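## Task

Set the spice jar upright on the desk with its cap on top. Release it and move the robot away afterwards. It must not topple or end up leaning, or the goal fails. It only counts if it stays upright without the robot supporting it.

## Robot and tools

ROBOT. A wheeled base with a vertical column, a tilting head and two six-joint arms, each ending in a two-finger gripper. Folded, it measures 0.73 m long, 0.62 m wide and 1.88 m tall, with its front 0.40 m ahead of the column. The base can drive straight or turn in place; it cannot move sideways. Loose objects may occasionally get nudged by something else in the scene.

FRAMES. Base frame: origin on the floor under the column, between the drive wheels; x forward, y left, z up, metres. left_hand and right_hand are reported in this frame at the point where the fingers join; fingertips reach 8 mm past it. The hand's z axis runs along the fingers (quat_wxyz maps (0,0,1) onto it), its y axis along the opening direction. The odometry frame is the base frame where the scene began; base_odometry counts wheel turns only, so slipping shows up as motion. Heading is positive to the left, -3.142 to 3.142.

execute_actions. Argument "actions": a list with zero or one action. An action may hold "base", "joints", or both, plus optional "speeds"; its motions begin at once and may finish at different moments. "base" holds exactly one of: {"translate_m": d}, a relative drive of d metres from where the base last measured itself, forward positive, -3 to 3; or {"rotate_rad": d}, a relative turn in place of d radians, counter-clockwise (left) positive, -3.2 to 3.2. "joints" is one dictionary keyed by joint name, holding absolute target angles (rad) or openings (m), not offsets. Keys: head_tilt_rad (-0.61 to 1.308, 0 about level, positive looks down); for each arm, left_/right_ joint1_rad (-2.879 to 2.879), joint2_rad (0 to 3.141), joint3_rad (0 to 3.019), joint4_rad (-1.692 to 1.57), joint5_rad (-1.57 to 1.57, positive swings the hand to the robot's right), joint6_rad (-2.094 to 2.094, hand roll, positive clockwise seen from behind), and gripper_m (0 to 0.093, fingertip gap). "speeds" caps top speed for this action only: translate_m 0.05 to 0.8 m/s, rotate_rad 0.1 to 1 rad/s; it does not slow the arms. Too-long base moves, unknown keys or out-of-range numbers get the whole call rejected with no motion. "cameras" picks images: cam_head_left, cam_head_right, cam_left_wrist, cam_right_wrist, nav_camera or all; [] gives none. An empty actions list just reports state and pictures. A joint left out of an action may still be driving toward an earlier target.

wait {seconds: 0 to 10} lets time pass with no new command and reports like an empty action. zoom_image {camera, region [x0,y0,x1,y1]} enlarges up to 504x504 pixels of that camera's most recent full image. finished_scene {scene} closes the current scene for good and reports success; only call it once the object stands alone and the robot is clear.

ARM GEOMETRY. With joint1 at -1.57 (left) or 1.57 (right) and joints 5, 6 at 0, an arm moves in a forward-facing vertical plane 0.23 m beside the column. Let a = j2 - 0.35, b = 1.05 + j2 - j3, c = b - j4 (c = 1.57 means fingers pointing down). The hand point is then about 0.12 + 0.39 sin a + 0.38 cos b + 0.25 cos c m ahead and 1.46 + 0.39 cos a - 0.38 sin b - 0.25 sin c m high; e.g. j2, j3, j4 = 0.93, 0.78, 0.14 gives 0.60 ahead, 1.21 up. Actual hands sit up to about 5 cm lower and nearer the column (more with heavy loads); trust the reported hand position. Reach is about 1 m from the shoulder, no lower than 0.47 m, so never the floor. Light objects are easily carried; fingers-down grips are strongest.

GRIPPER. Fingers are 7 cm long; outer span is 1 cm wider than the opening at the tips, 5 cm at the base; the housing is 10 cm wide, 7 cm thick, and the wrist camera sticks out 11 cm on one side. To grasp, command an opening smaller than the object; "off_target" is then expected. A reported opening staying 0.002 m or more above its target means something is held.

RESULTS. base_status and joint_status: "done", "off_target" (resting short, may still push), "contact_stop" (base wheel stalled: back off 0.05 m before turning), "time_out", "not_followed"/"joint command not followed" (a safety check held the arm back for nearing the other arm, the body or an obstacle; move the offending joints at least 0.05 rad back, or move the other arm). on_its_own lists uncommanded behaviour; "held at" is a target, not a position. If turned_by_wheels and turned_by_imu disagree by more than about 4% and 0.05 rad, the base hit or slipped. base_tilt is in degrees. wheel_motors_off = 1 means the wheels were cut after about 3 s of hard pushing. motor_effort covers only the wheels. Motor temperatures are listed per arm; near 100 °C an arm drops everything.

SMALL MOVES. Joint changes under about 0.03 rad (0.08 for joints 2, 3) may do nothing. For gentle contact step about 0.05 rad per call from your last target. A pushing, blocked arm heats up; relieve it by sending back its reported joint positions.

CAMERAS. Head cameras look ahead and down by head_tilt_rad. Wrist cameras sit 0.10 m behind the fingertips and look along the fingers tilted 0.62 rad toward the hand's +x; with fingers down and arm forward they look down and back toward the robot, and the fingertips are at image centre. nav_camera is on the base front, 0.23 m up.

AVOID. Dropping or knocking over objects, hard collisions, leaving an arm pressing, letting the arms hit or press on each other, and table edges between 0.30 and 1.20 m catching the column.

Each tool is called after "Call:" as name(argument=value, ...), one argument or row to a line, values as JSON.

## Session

Call:
execute_actions(
  actions=[],
)

Scene clock: 0.00 s.
Motor temperatures (°C, as the motors report them): left_arm=[31 38 30 29 28 28] | right_arm=[30 32 31 31 30 29]
base_odometry: x=+0.000 y=+0.000 heading=+0.000 (m, m, rad; odometry frame)
turned_by_wheels: +0.000 (rad since the last result)
turned_by_imu: +0.000 (rad since the last result)
base_tilt: forward=-0.2 right=+0.1 (deg)
base_status: not commanded
joint_positions: head_tilt_rad=+0.879 left_joint1_rad=-1.574 left_joint2_rad=+0.906 left_joint3_rad=+0.394 left_joint4_rad=-0.960 left_joint5_rad=+0.063 left_joint6_rad=+0.047 left_gripper_m=+0.095 right_joint1_rad=+1.592 right_joint2_rad=+0.912 right_joint3_rad=+0.378 right_joint4_rad=-0.909 right_joint5_rad=+0.021 right_joint6_rad=+0.056 right_gripper_m=+0.095
joint_status: not commanded
wheel_motors_off: 0
motor_effort: left_wheel=+1 right_wheel=+1 (%)
left_hand: x=+0.1333 y=+0.2131 z=+1.2574 quat_wxyz=(+0.456, -0.008, -0.889, +0.040) (m; base frame)
right_hand: x=+0.1306 y=-0.2247 z=+1.2503 quat_wxyz=(+0.443, -0.012, -0.896, +0.016) (m; base frame)
pictures: cam_head_left, cam_head_right, cam_left_wrist, cam_right_wrist, nav_camera
Images, in order (width x height): cam_head_left 896x504, cam_head_right 896x504, cam_left_wrist 616x616, cam_right_wrist 616x616, nav_camera 896x504.

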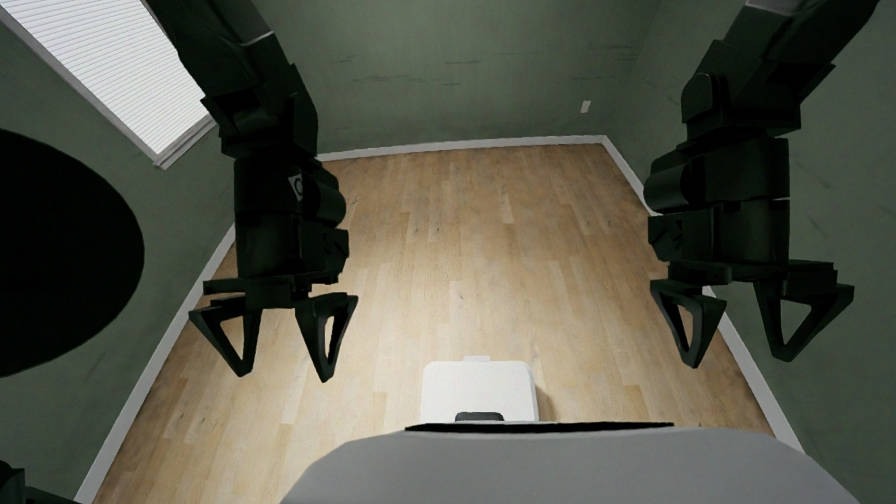

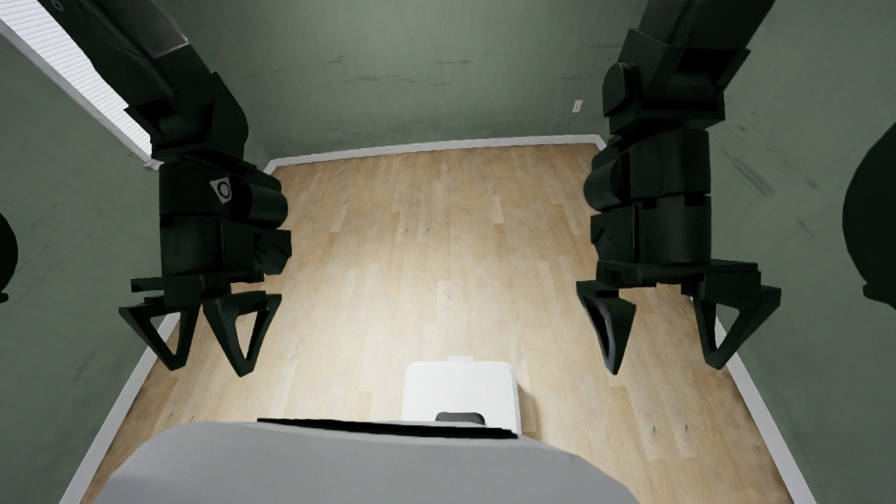

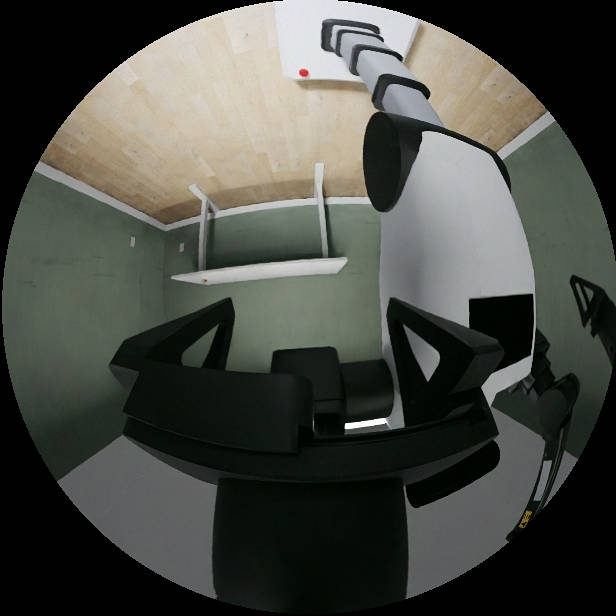

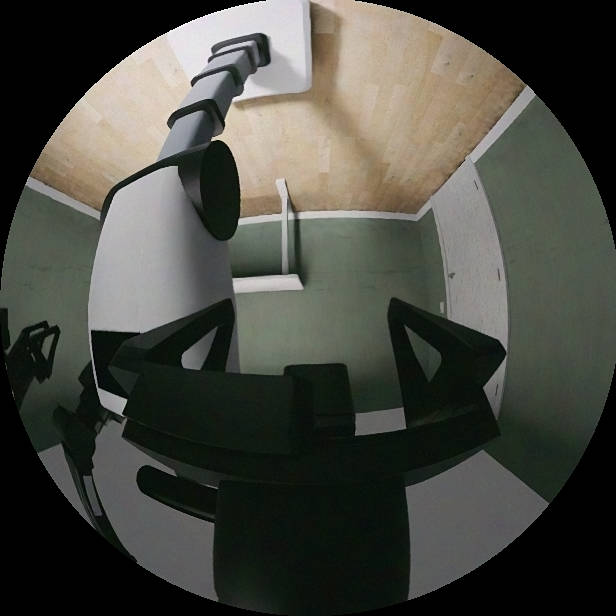

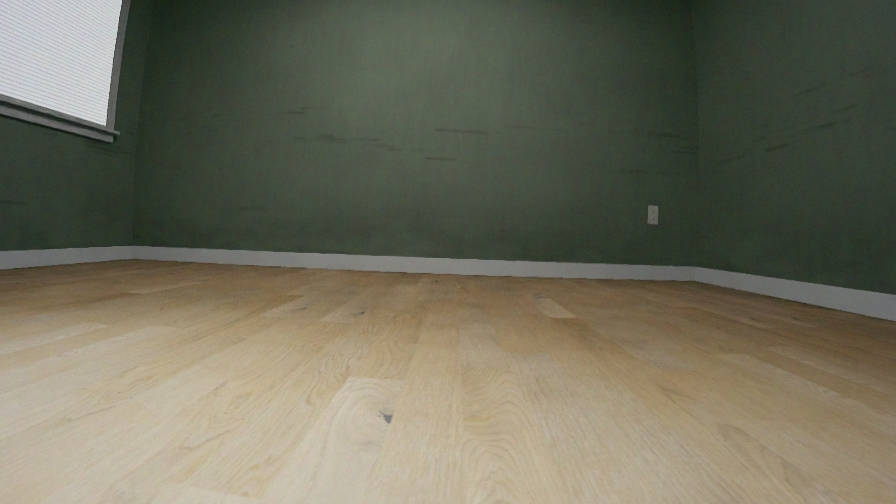

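Call:
zoom_image(
  camera="cam_left_wrist",
  region=[150, 150, 370, 310],
)

Call:
zoom_image(
  camera="cam_right_wrist",
  region=[200, 160, 420, 320],
)

Region (150, 150, 370, 310) of cam_left_wrist's 616x616 image, scaled by 2.291, with more detail than that image has; it fills the top 367 rows of this view, and the rest is white.

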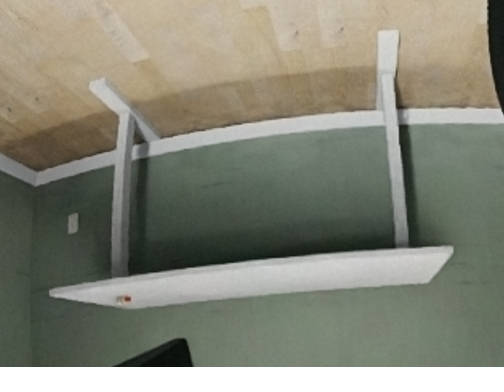

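Region (200, 160, 420, 320) of cam_right_wrist's 616x616 image, scaled by 2.291, with more detail than that image has; it fills the top 367 rows of this view, and the rest is white.

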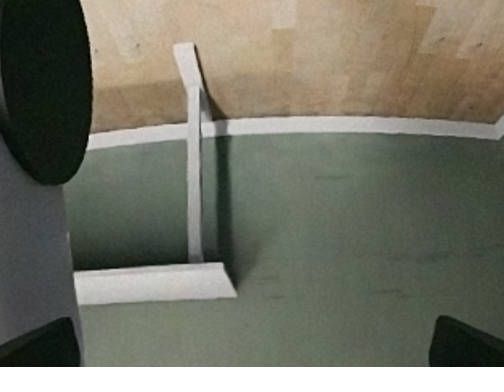

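Call:
execute_actions(
  actions=[
    {"base": {"rotate_rad": 2.42}, "joints": {"head_tilt_rad": 0.55}},
  ],
  cameras=["cam_head_left","cam_head_right","nav_camera"],
)

Scene clock: 124.00 s.
Motor temperatures (°C, as the motors report them): left_arm=[31 37 30 29 28 28] | right_arm=[30 32 31 31 30 29]
base_odometry: x=+0.000 y=+0.000 heading=+2.419 (m, m, rad; odometry frame)
turned_by_wheels: +2.419 (rad since the last result)
turned_by_imu: +2.426 (rad since the last result)
base_tilt: forward=-0.3 right=+0.2 (deg)
base_status: done
joint_positions: head_tilt_rad=+0.568 left_joint1_rad=-1.574 left_joint2_rad=+0.906 left_joint3_rad=+0.394 left_joint4_rad=-0.960 left_joint5_rad=+0.063 left_joint6_rad=+0.047 left_gripper_m=+0.095 right_joint1_rad=+1.592 right_joint2_rad=+0.912 right_joint3_rad=+0.378 right_joint4_rad=-0.909 right_joint5_rad=+0.021 right_joint6_rad=+0.056 right_gripper_m=+0.095
joint_status: all done
wheel_motors_off: 0
motor_effort: left_wheel=-6(40) right_wheel=+6(48) (%)
left_hand: x=+0.1333 y=+0.2131 z=+1.2574 quat_wxyz=(+0.456, -0.008, -0.889, +0.040) (m; base frame)
right_hand: x=+0.1306 y=-0.2247 z=+1.2503 quat_wxyz=(+0.443, -0.012, -0.896, +0.016) (m; base frame)
pictures: cam_head_left, cam_head_right, nav_camera
Images, in order (width x height): cam_head_left 896x504, cam_head_right 896x504, nav_camera 896x504.

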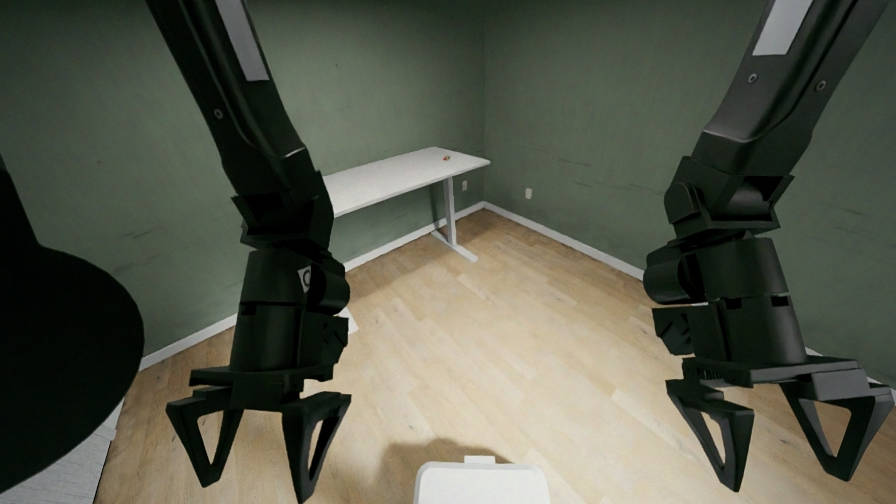

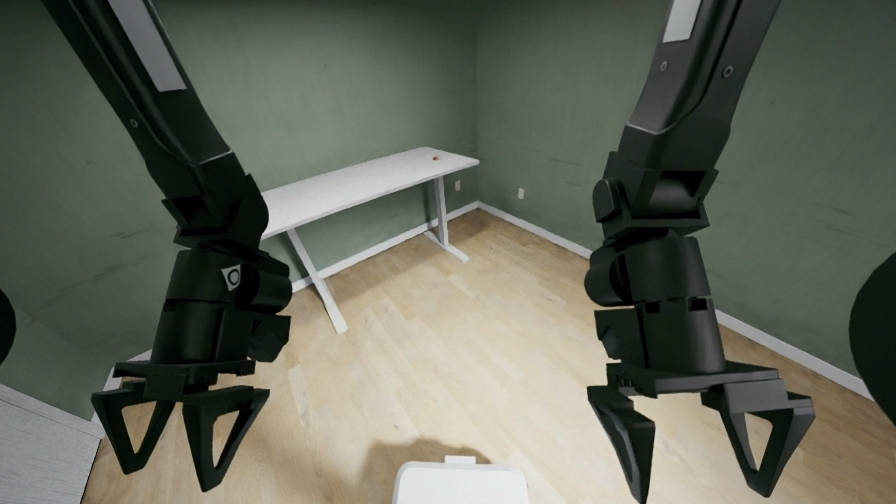

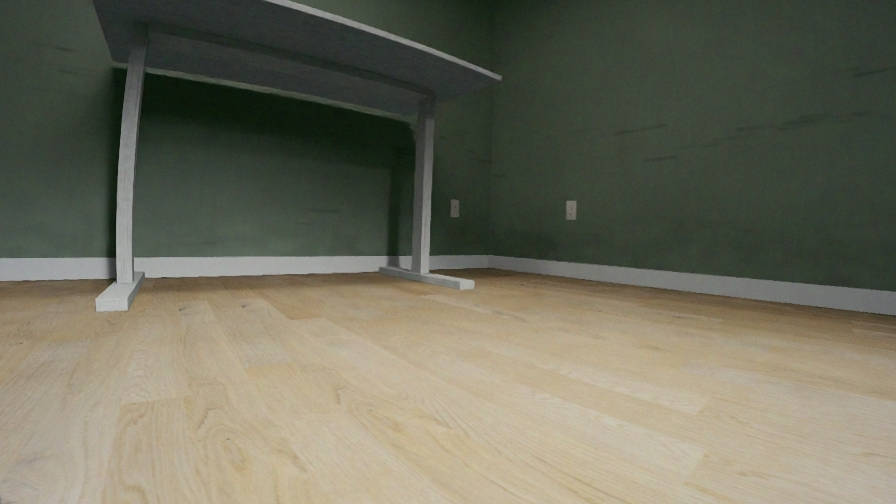

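Call:
zoom_image(
  camera="cam_head_left",
  region=[400, 130, 500, 190],
)

Call:
zoom_image(
  camera="cam_head_right",
  region=[390, 130, 490, 190],
)

Region (400, 130, 500, 190) of cam_head_left's 896x504 image, scaled by 5.040, with more detail than that image has; it fills the top 302 rows of this view, and the rest is white.

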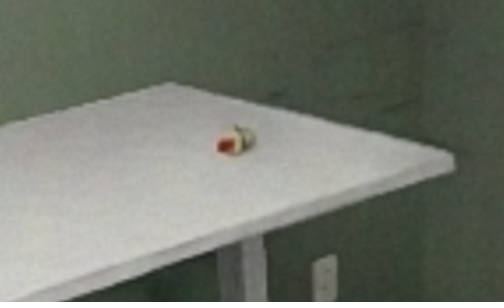

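Region (390, 130, 490, 190) of cam_head_right's 896x504 image, scaled by 5.040, with more detail than that image has; it fills the top 302 rows of this view, and the rest is white.

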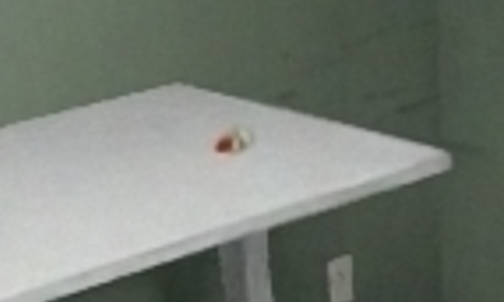

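Call:
execute_actions(
  actions=[
    {"base": {"translate_m": 1.25}, "joints": {"head_tilt_rad": 0.8, "right_joint1_rad": 1.57, "right_joint2_rad": 1.51, "right_joint3_rad": 1.79, "right_joint4_rad": -0.80, "right_joint5_rad": 0.0, "right_joint6_rad": -1.9, "right_gripper_m": 0.093}},
  ],
)

Scene clock: 247.60 s.
Motor temperatures (°C, as the motors report them): left_arm=[31 35 29 29 28 28] | right_arm=[30 33 32 31 30 29]
base_odometry: x=-0.938 y=+0.827 heading=+2.420 (m, m, rad; odometry frame)
turned_by_wheels: +0.001 (rad since the last result)
turned_by_imu: +0.005 (rad since the last result)
base_tilt: forward=-0.2 right=+0.3 (deg)
base_status: done
joint_positions: head_tilt_rad=+0.803 left_joint1_rad=-1.574 left_joint2_rad=+0.906 left_joint3_rad=+0.394 left_joint4_rad=-0.960 left_joint5_rad=+0.063 left_joint6_rad=+0.047 left_gripper_m=+0.095 right_joint1_rad=+1.575 right_joint2_rad=+1.496 right_joint3_rad=+1.766 right_joint4_rad=-0.804 right_joint5_rad=+0.003 right_joint6_rad=-1.893 right_gripper_m=+0.093
joint_status: all done
wheel_motors_off: 0
motor_effort: left_wheel=-1(48) right_wheel=-1(62) (%)
left_hand: x=+0.1335 y=+0.2131 z=+1.2573 quat_wxyz=(+0.455, -0.008, -0.889, +0.040) (m; base frame)
right_hand: x=+0.7445 y=-0.2236 z=+1.0994 quat_wxyz=(+0.003, +0.812, -0.584, -0.004) (m; base frame)
pictures: cam_head_left, cam_head_right, cam_left_wrist, cam_right_wrist, nav_camera
Images, in order (width x height): cam_head_left 896x504, cam_head_right 896x504, cam_left_wrist 616x616, cam_right_wrist 616x616, nav_camera 896x504.

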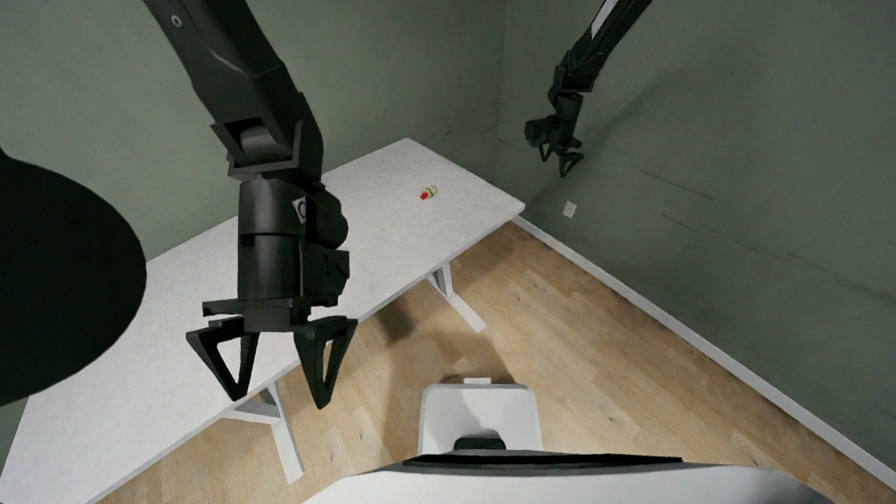

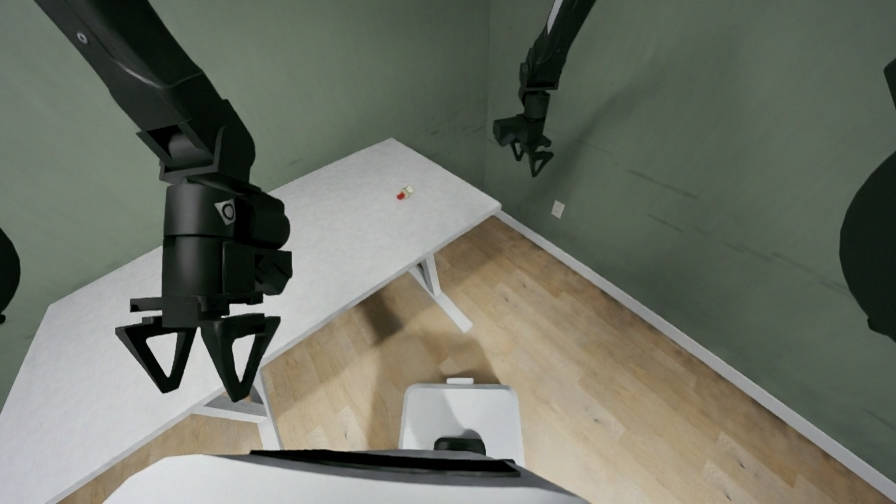

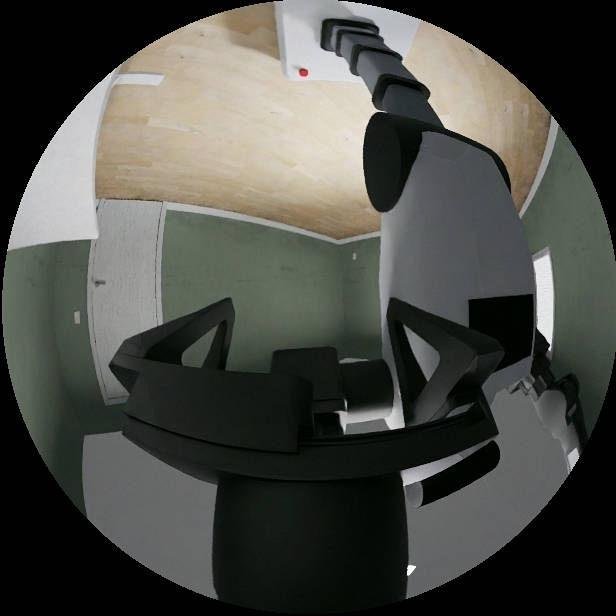

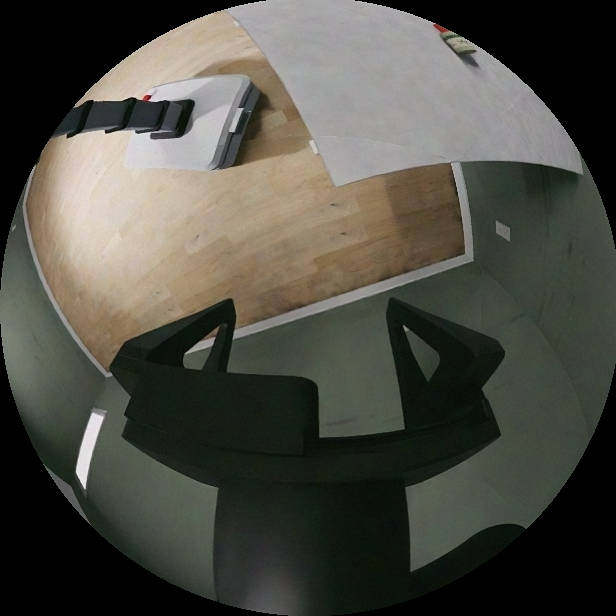

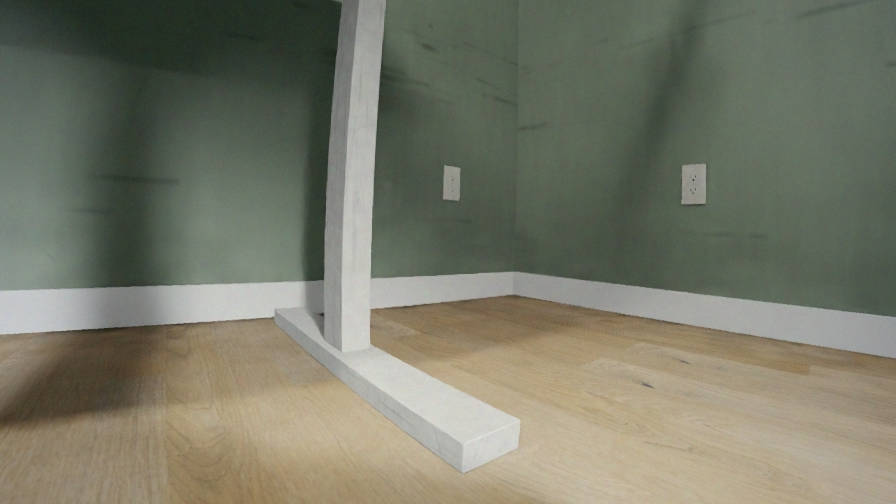

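Call:
zoom_image(
  camera="cam_head_left",
  region=[380, 130, 540, 240],
)

Call:
zoom_image(
  camera="cam_head_right",
  region=[360, 130, 520, 240],
)

Call:
zoom_image(
  camera="cam_right_wrist",
  region=[380, 10, 540, 110],
)

Region (380, 130, 540, 240) of cam_head_left's 896x504 image, scaled by 3.150, with more detail than that image has; it fills the top 346 rows of this view, and the rest is white.

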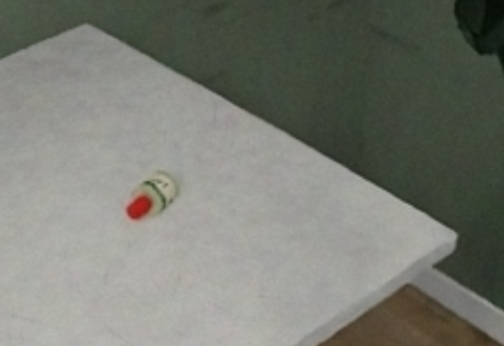

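Region (360, 130, 520, 240) of cam_head_right's 896x504 image, scaled by 3.150, with more detail than that image has; it fills the top 346 rows of this view, and the rest is white.

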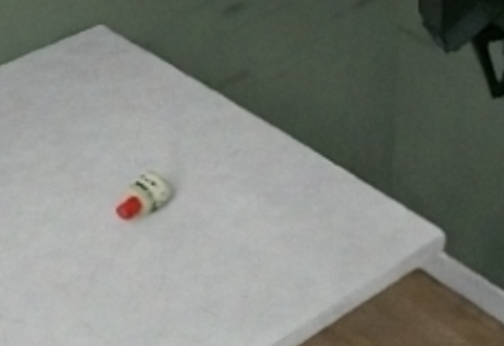

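Region (380, 10, 540, 110) of cam_right_wrist's 616x616 image, scaled by 3.150, with more detail than that image has; it fills the top 315 rows of this view, and the rest is white.

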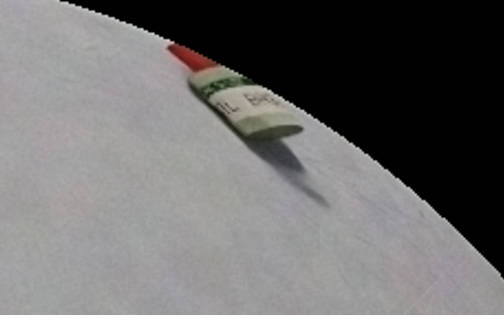

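Call:
zoom_image(
  camera="cam_head_left",
  region=[500, 90, 620, 200],
)

Call:
zoom_image(
  camera="cam_head_right",
  region=[470, 90, 590, 200],
)

Region (500, 90, 620, 200) of cam_head_left's 896x504 image, scaled by 4.200, with more detail than that image has; it fills the top 462 rows of this view, and the rest is white.

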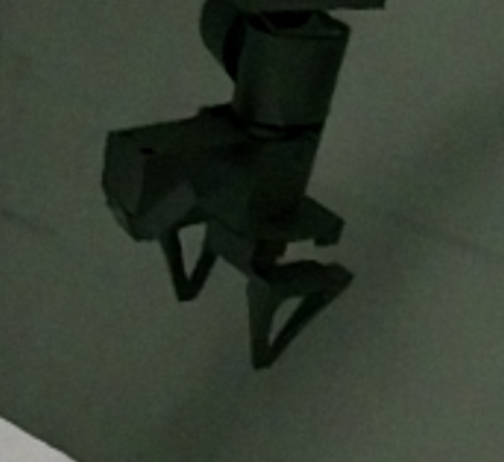

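Region (470, 90, 590, 200) of cam_head_right's 896x504 image, scaled by 4.200, with more detail than that image has; it fills the top 462 rows of this view, and the rest is white.

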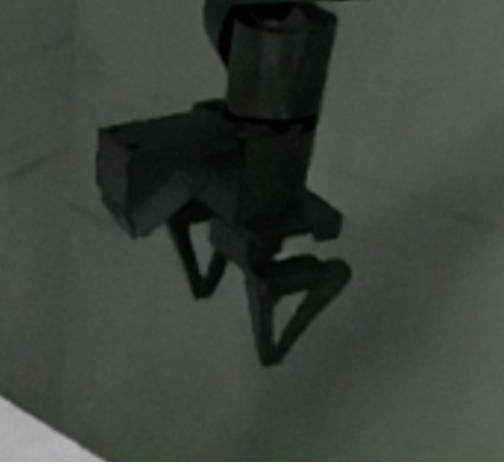

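Call:
execute_actions(
  actions=[
    {"base": {"rotate_rad": 0.556}, "joints": {"right_joint1_rad": 1.57, "right_joint2_rad": 1.72, "right_joint3_rad": 2.10, "right_joint4_rad": -0.82, "right_joint5_rad": 0.18, "right_joint6_rad": -2.0, "right_gripper_m": 0.093}},
  ],
  cameras=["cam_head_left","cam_head_right","cam_right_wrist","nav_camera"],
)

Scene clock: 369.77 s.
Motor temperatures (°C, as the motors report them): left_arm=[31 34 29 29 28 28] | right_arm=[30 41 37 31 30 29]
base_odometry: x=-0.938 y=+0.827 heading=+2.974 (m, m, rad; odometry frame)
turned_by_wheels: +0.555 (rad since the last result)
turned_by_imu: +0.554 (rad since the last result)
base_tilt: forward=-0.2 right=+0.1 (deg)
base_status: done
joint_positions: head_tilt_rad=+0.803 left_joint1_rad=-1.574 left_joint2_rad=+0.906 left_joint3_rad=+0.394 left_joint4_rad=-0.960 left_joint5_rad=+0.063 left_joint6_rad=+0.047 left_gripper_m=+0.095 right_joint1_rad=+1.576 right_joint2_rad=+1.727 right_joint3_rad=+2.061 right_joint4_rad=-0.817 right_joint5_rad=+0.178 right_joint6_rad=-1.993 right_gripper_m=+0.093
joint_status: all done
wheel_motors_off: 0
motor_effort: left_wheel=-7(49) right_wheel=+6(49) (%)
left_hand: x=+0.1335 y=+0.2131 z=+1.2573 quat_wxyz=(+0.455, -0.008, -0.889, +0.040) (m; base frame)
right_hand: x=+0.8008 y=-0.2523 z=+1.0361 quat_wxyz=(+0.062, +0.836, -0.542, +0.064) (m; base frame)
pictures: cam_head_left, cam_head_right, cam_right_wrist, nav_camera
Images, in order (width x height): cam_head_left 896x504, cam_head_right 896x504, cam_right_wrist 616x616, nav_camera 896x504.

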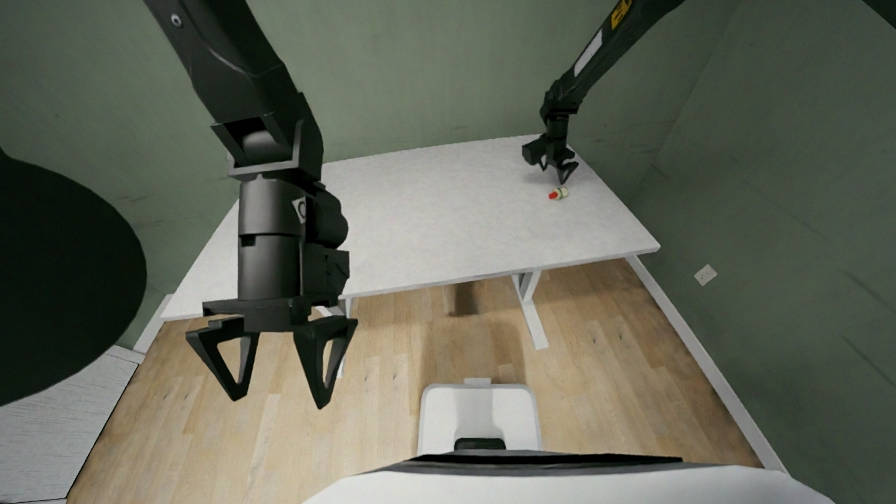

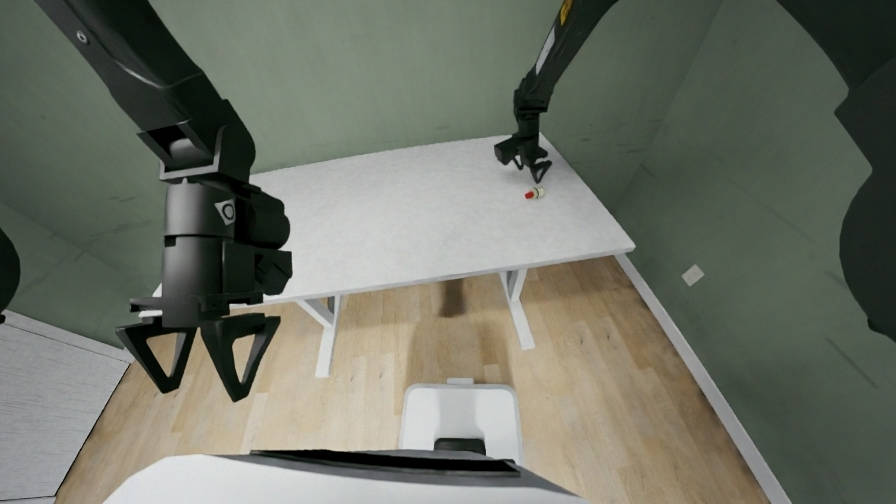

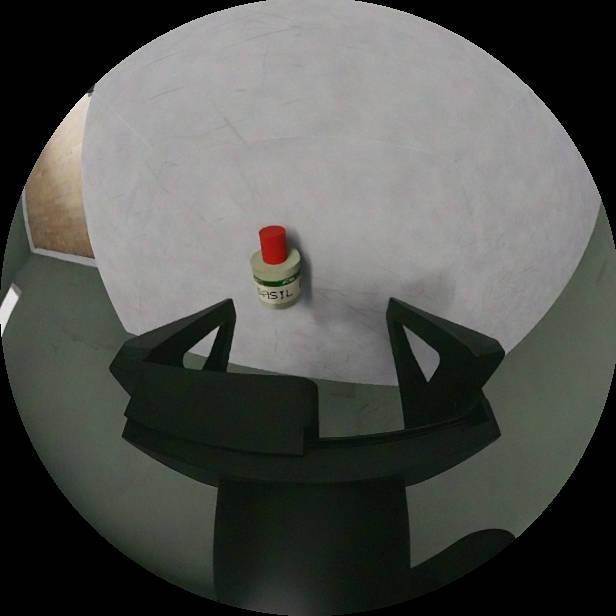

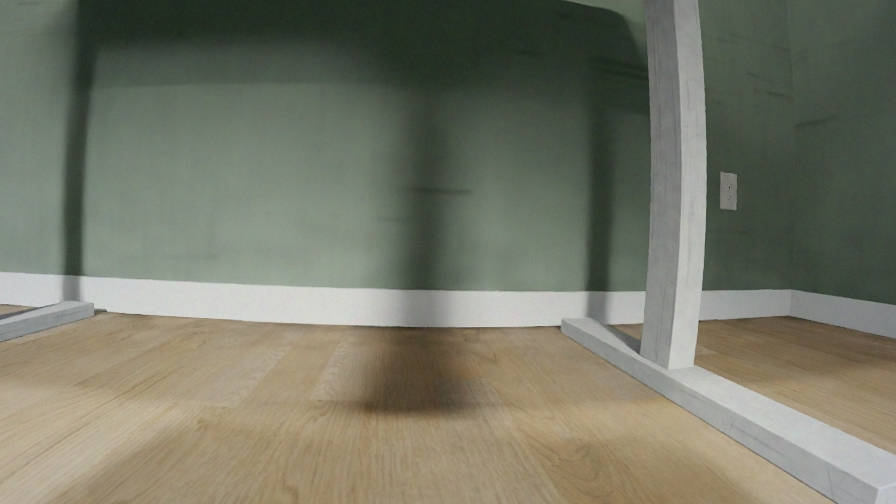

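Call:
zoom_image(
  camera="cam_right_wrist",
  region=[210, 200, 350, 340],
)

Region (210, 200, 350, 340) of cam_right_wrist's 616x616 image, scaled by 3.600, with more detail than that image has.

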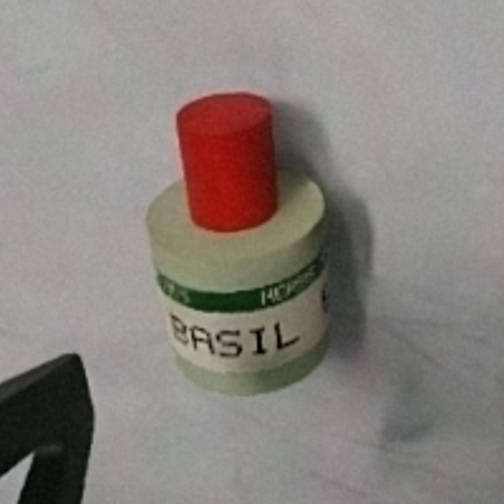

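Call:
execute_actions(
  actions=[
    {"base": {"rotate_rad": -0.047}, "joints": {"right_joint2_rad": 1.795, "right_joint3_rad": 2.135, "right_joint4_rad": -0.79, "right_joint6_rad": -2.045}},
  ],
  cameras=["cam_head_left","cam_head_right","cam_right_wrist"],
)

Scene clock: 490.80 s.
Motor temperatures (°C, as the motors report them): left_arm=[31 33 29 29 28 28] | right_arm=[30 47 42 31 30 29]
base_odometry: x=-0.938 y=+0.827 heading=+2.928 (m, m, rad; odometry frame)
turned_by_wheels: -0.046 (rad since the last result)
turned_by_imu: -0.045 (rad since the last result)
base_tilt: forward=-0.2 right=+0.2 (deg)
base_status: done
joint_positions: head_tilt_rad=+0.803 left_joint1_rad=-1.574 left_joint2_rad=+0.906 left_joint3_rad=+0.394 left_joint4_rad=-0.960 left_joint5_rad=+0.063 left_joint6_rad=+0.047 left_gripper_m=+0.095 right_joint1_rad=+1.564 right_joint2_rad=+1.791 right_joint3_rad=+2.103 right_joint4_rad=-0.795 right_joint5_rad=+0.178 right_joint6_rad=-2.037 right_gripper_m=+0.093
joint_status: all done
wheel_motors_off: 0
motor_effort: left_wheel=+6(18) right_wheel=-6(16) (%)
left_hand: x=+0.1335 y=+0.2131 z=+1.2573 quat_wxyz=(+0.455, -0.008, -0.889, +0.040) (m; base frame)
right_hand: x=+0.7987 y=-0.2614 z=+1.0055 quat_wxyz=(+0.068, +0.846, -0.525, +0.066) (m; base frame)
pictures: cam_head_left, cam_head_right, cam_right_wrist
Images, in order (width x height): cam_head_left 896x504, cam_head_right 896x504, cam_right_wrist 616x616.

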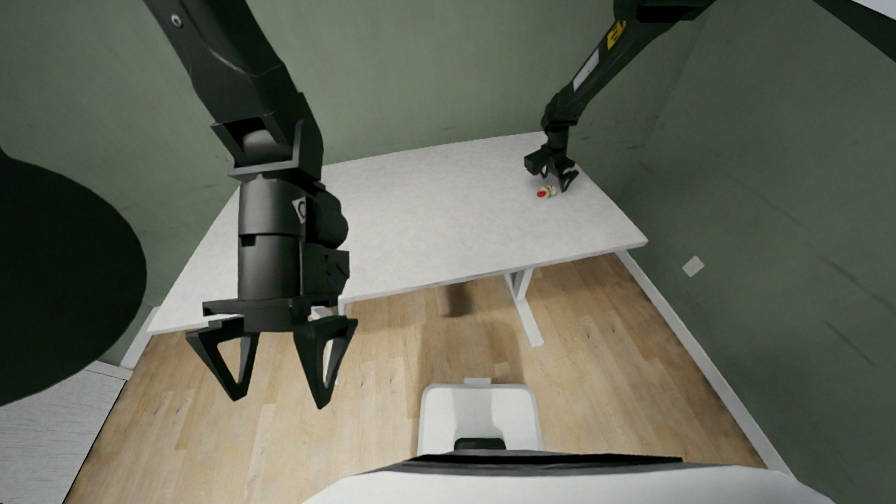

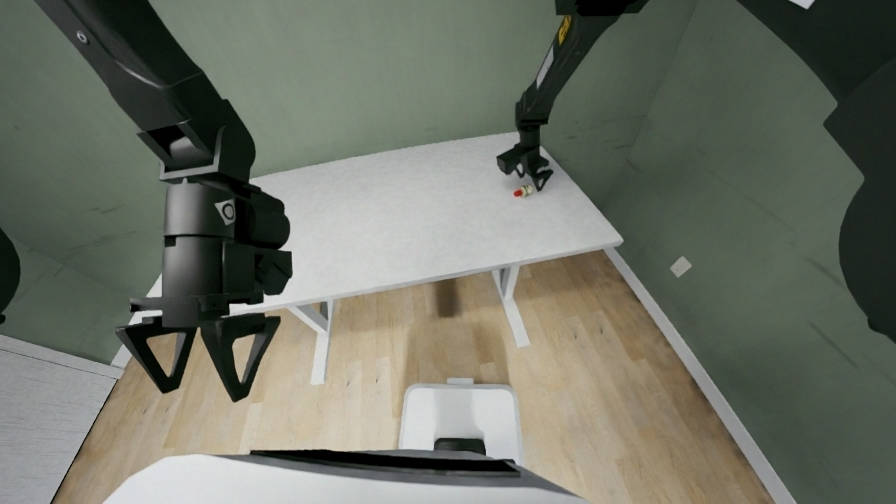

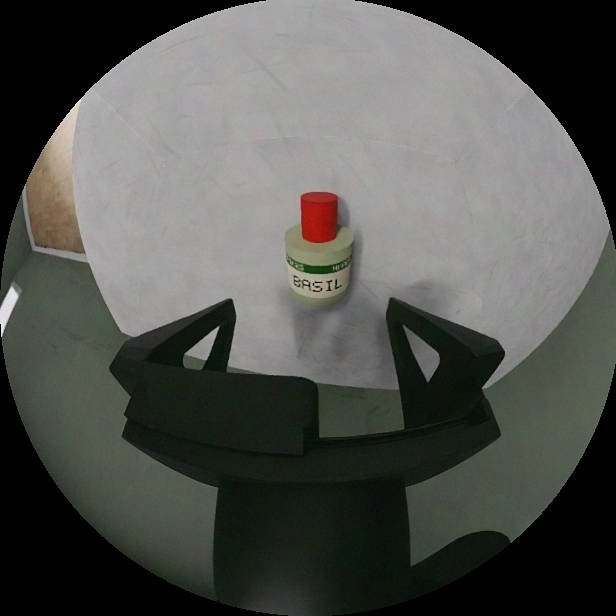

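Call:
zoom_image(
  camera="cam_right_wrist",
  region=[240, 175, 400, 335],
)

Region (240, 175, 400, 335) of cam_right_wrist's 616x616 image, scaled by 3.150, with more detail than that image has.

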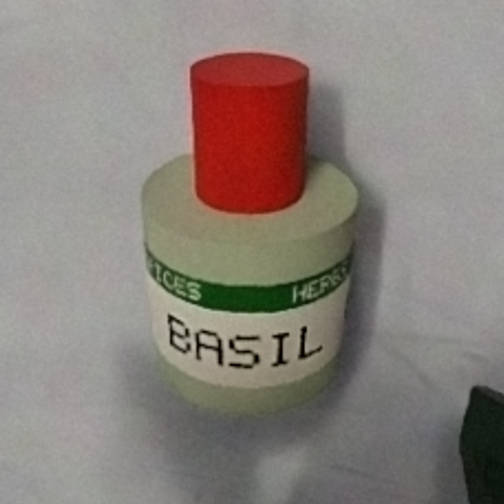

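Call:
execute_actions(
  actions=[
    {"base": {"rotate_rad": 0.030}, "joints": {"right_joint2_rad": 1.84}},
  ],
  cameras=["cam_head_right","cam_right_wrist"],
)

Scene clock: 581.73 s.
Motor temperatures (°C, as the motors report them): left_arm=[31 33 28 29 28 28] | right_arm=[30 49 42 31 30 30]
base_odometry: x=-0.938 y=+0.827 heading=+2.958 (m, m, rad; odometry frame)
turned_by_wheels: +0.030 (rad since the last result)
turned_by_imu: +0.031 (rad since the last result)
base_tilt: forward=-0.2 right=+0.0 (deg)
base_status: done
joint_positions: head_tilt_rad=+0.803 left_joint1_rad=-1.574 left_joint2_rad=+0.906 left_joint3_rad=+0.394 left_joint4_rad=-0.960 left_joint5_rad=+0.063 left_joint6_rad=+0.047 left_gripper_m=+0.095 right_joint1_rad=+1.576 right_joint2_rad=+1.833 right_joint3_rad=+2.103 right_joint4_rad=-0.795 right_joint5_rad=+0.178 right_joint6_rad=-2.037 right_gripper_m=+0.093
joint_status: all done
wheel_motors_off: 0
motor_effort: left_wheel=-2(17) right_wheel=+3(10) (%)
left_hand: x=+0.1335 y=+0.2131 z=+1.2573 quat_wxyz=(+0.455, -0.008, -0.889, +0.040) (m; base frame)
right_hand: x=+0.7794 y=-0.2518 z=+0.9773 quat_wxyz=(+0.074, +0.849, -0.521, +0.045) (m; base frame)
pictures: cam_head_right, cam_right_wrist
Images, in order (width x height): cam_head_right 896x504, cam_right_wrist 616x616.

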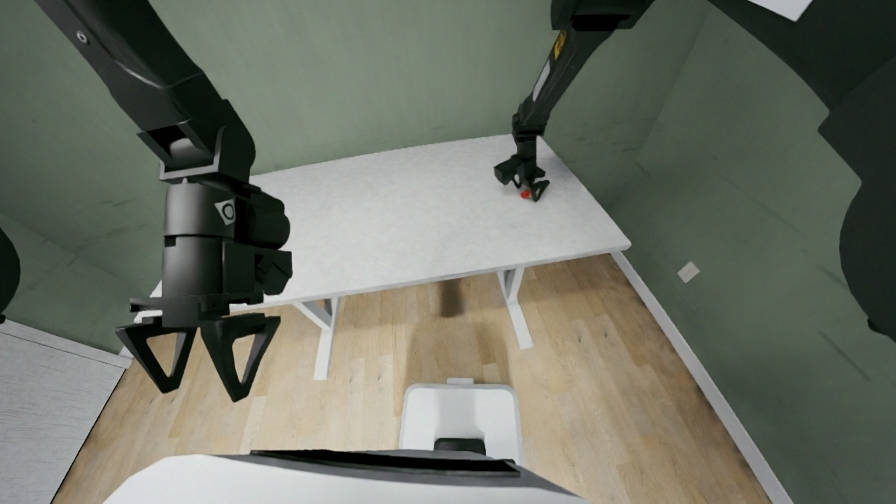

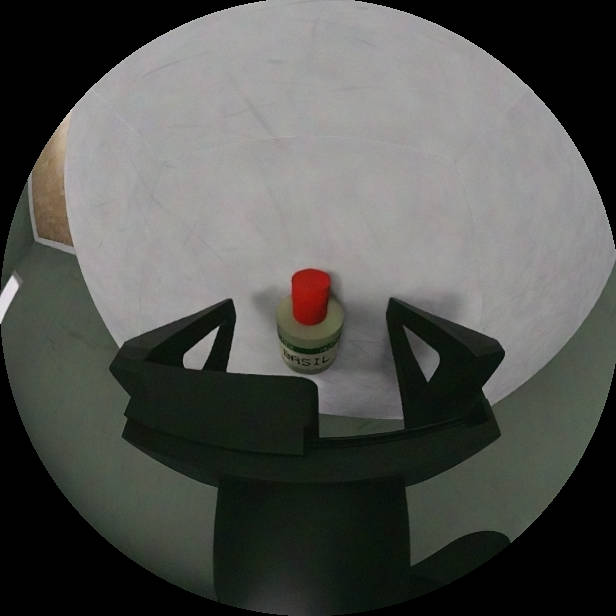

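Call:
zoom_image(
  camera="cam_right_wrist",
  region=[220, 250, 400, 400],
)

Region (220, 250, 400, 400) of cam_right_wrist's 616x616 image, scaled by 2.800, with more detail than that image has.

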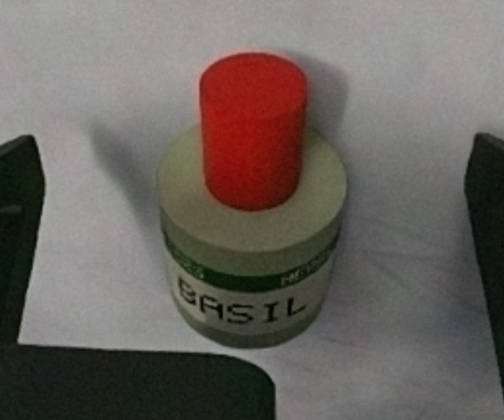

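Call:
execute_actions(
  actions=[
    {"joints": {"right_joint2_rad": 1.856, "right_joint5_rad": 0.245}},
  ],
  cameras=["cam_head_right","cam_right_wrist"],
)

Scene clock: 667.60 s.
Motor temperatures (°C, as the motors report them): left_arm=[31 33 28 29 28 28] | right_arm=[30 51 43 31 30 30]
base_odometry: x=-0.938 y=+0.827 heading=+2.958 (m, m, rad; odometry frame)
turned_by_wheels: +0.000 (rad since the last result)
turned_by_imu: +0.001 (rad since the last result)
base_tilt: forward=-0.2 right=+0.2 (deg)
base_status: not commanded
joint_positions: head_tilt_rad=+0.803 left_joint1_rad=-1.574 left_joint2_rad=+0.906 left_joint3_rad=+0.394 left_joint4_rad=-0.960 left_joint5_rad=+0.063 left_joint6_rad=+0.047 left_gripper_m=+0.095 right_joint1_rad=+1.576 right_joint2_rad=+1.837 right_joint3_rad=+2.103 right_joint4_rad=-0.795 right_joint5_rad=+0.241 right_joint6_rad=-2.037 right_gripper_m=+0.093
joint_status: all done
wheel_motors_off: 0
motor_effort: left_wheel=-3(4) right_wheel=+3(3) (%)
left_hand: x=+0.1335 y=+0.2131 z=+1.2573 quat_wxyz=(+0.455, -0.008, -0.889, +0.040) (m; base frame)
right_hand: x=+0.7774 y=-0.2625 z=+0.9767 quat_wxyz=(+0.102, +0.846, -0.519, +0.060) (m; base frame)
pictures: cam_head_right, cam_right_wrist
Images, in order (width x height): cam_head_right 896x504, cam_right_wrist 616x616.

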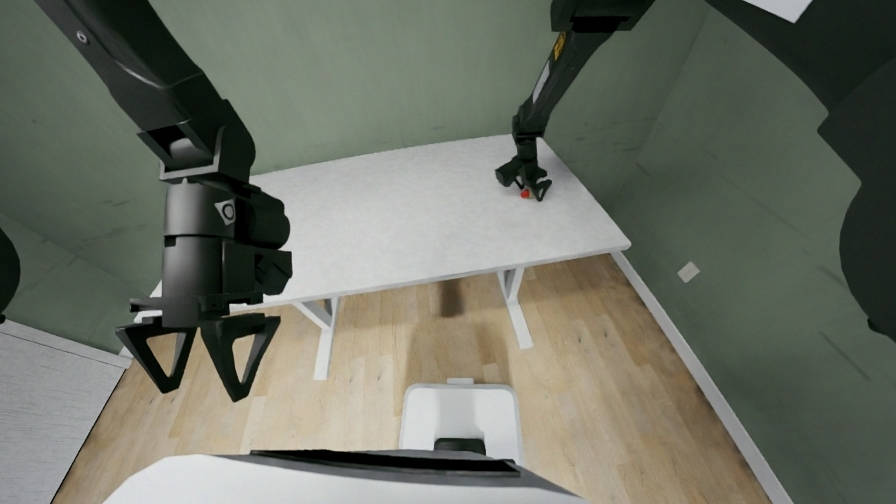

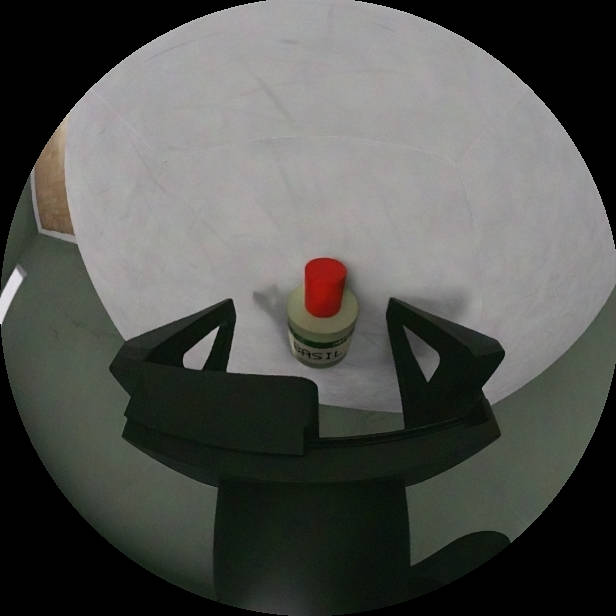

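Call:
zoom_image(
  camera="cam_right_wrist",
  region=[220, 240, 410, 400],
)

Region (220, 240, 410, 400) of cam_right_wrist's 616x616 image, scaled by 2.653, with more detail than that image has; it fills the top 424 rows of this view, and the rest is white.

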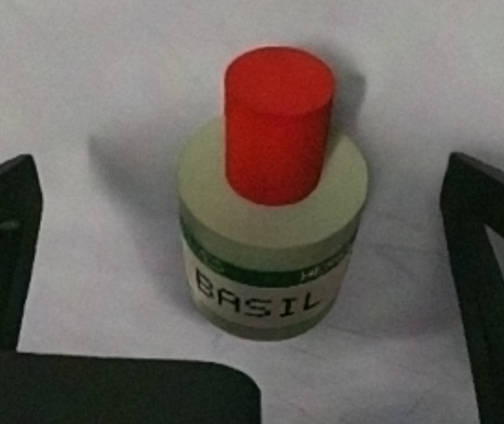

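Call:
execute_actions(
  actions=[
    {"joints": {"right_gripper_m": 0.025}},
  ],
  cameras=["cam_head_right","cam_right_wrist"],
)

Scene clock: 685.33 s.
Motor temperatures (°C, as the motors report them): left_arm=[31 33 28 29 28 28] | right_arm=[30 51 43 31 30 30]
base_odometry: x=-0.938 y=+0.827 heading=+2.958 (m, m, rad; odometry frame)
turned_by_wheels: +0.000 (rad since the last result)
turned_by_imu: +0.001 (rad since the last result)
base_tilt: forward=-0.2 right=+0.2 (deg)
base_status: not commanded
joint_positions: head_tilt_rad=+0.803 left_joint1_rad=-1.574 left_joint2_rad=+0.906 left_joint3_rad=+0.394 left_joint4_rad=-0.960 left_joint5_rad=+0.063 left_joint6_rad=+0.047 left_gripper_m=+0.095 right_joint1_rad=+1.576 right_joint2_rad=+1.838 right_joint3_rad=+2.103 right_joint4_rad=-0.795 right_joint5_rad=+0.242 right_joint6_rad=-2.038 right_gripper_m=+0.037
joint_status: right_gripper_m off_target (ended at +0.037, target +0.025)
wheel_motors_off: 0
motor_effort: left_wheel=-4(5) right_wheel=+3(3) (%)
left_hand: x=+0.1335 y=+0.2131 z=+1.2573 quat_wxyz=(+0.455, -0.008, -0.889, +0.040) (m; base frame)
right_hand: x=+0.7772 y=-0.2625 z=+0.9765 quat_wxyz=(+0.102, +0.846, -0.519, +0.060) (m; base frame)
pictures: cam_head_right, cam_right_wrist
Images, in order (width x height): cam_head_right 896x504, cam_right_wrist 616x616.

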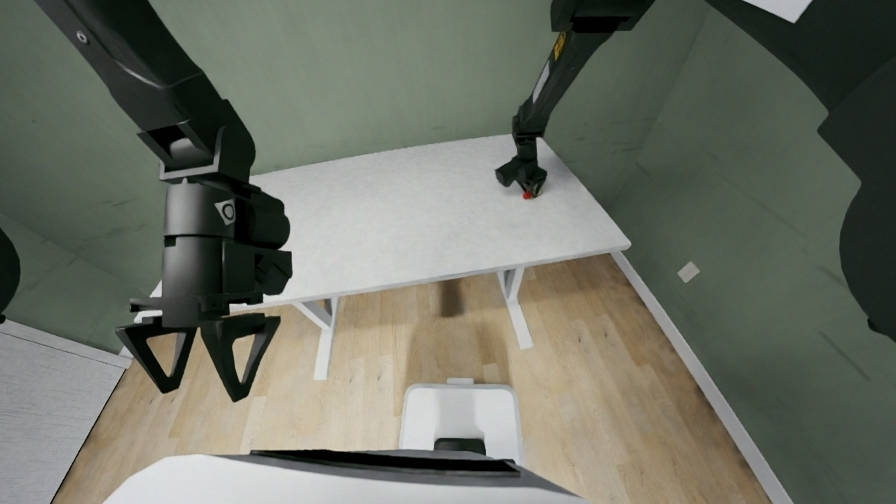

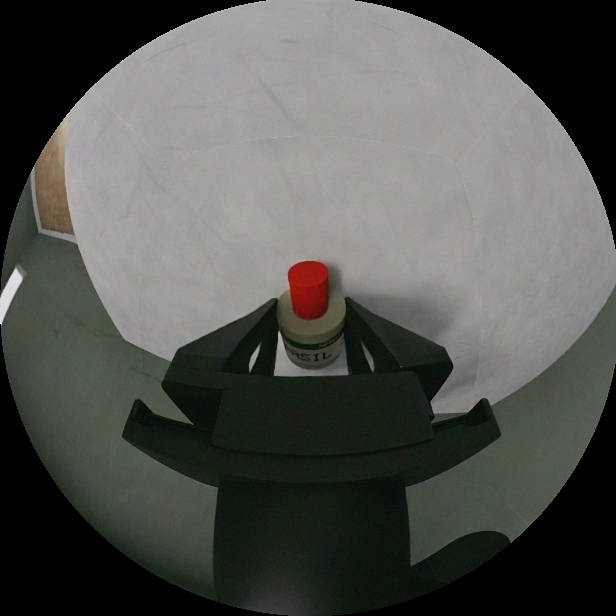

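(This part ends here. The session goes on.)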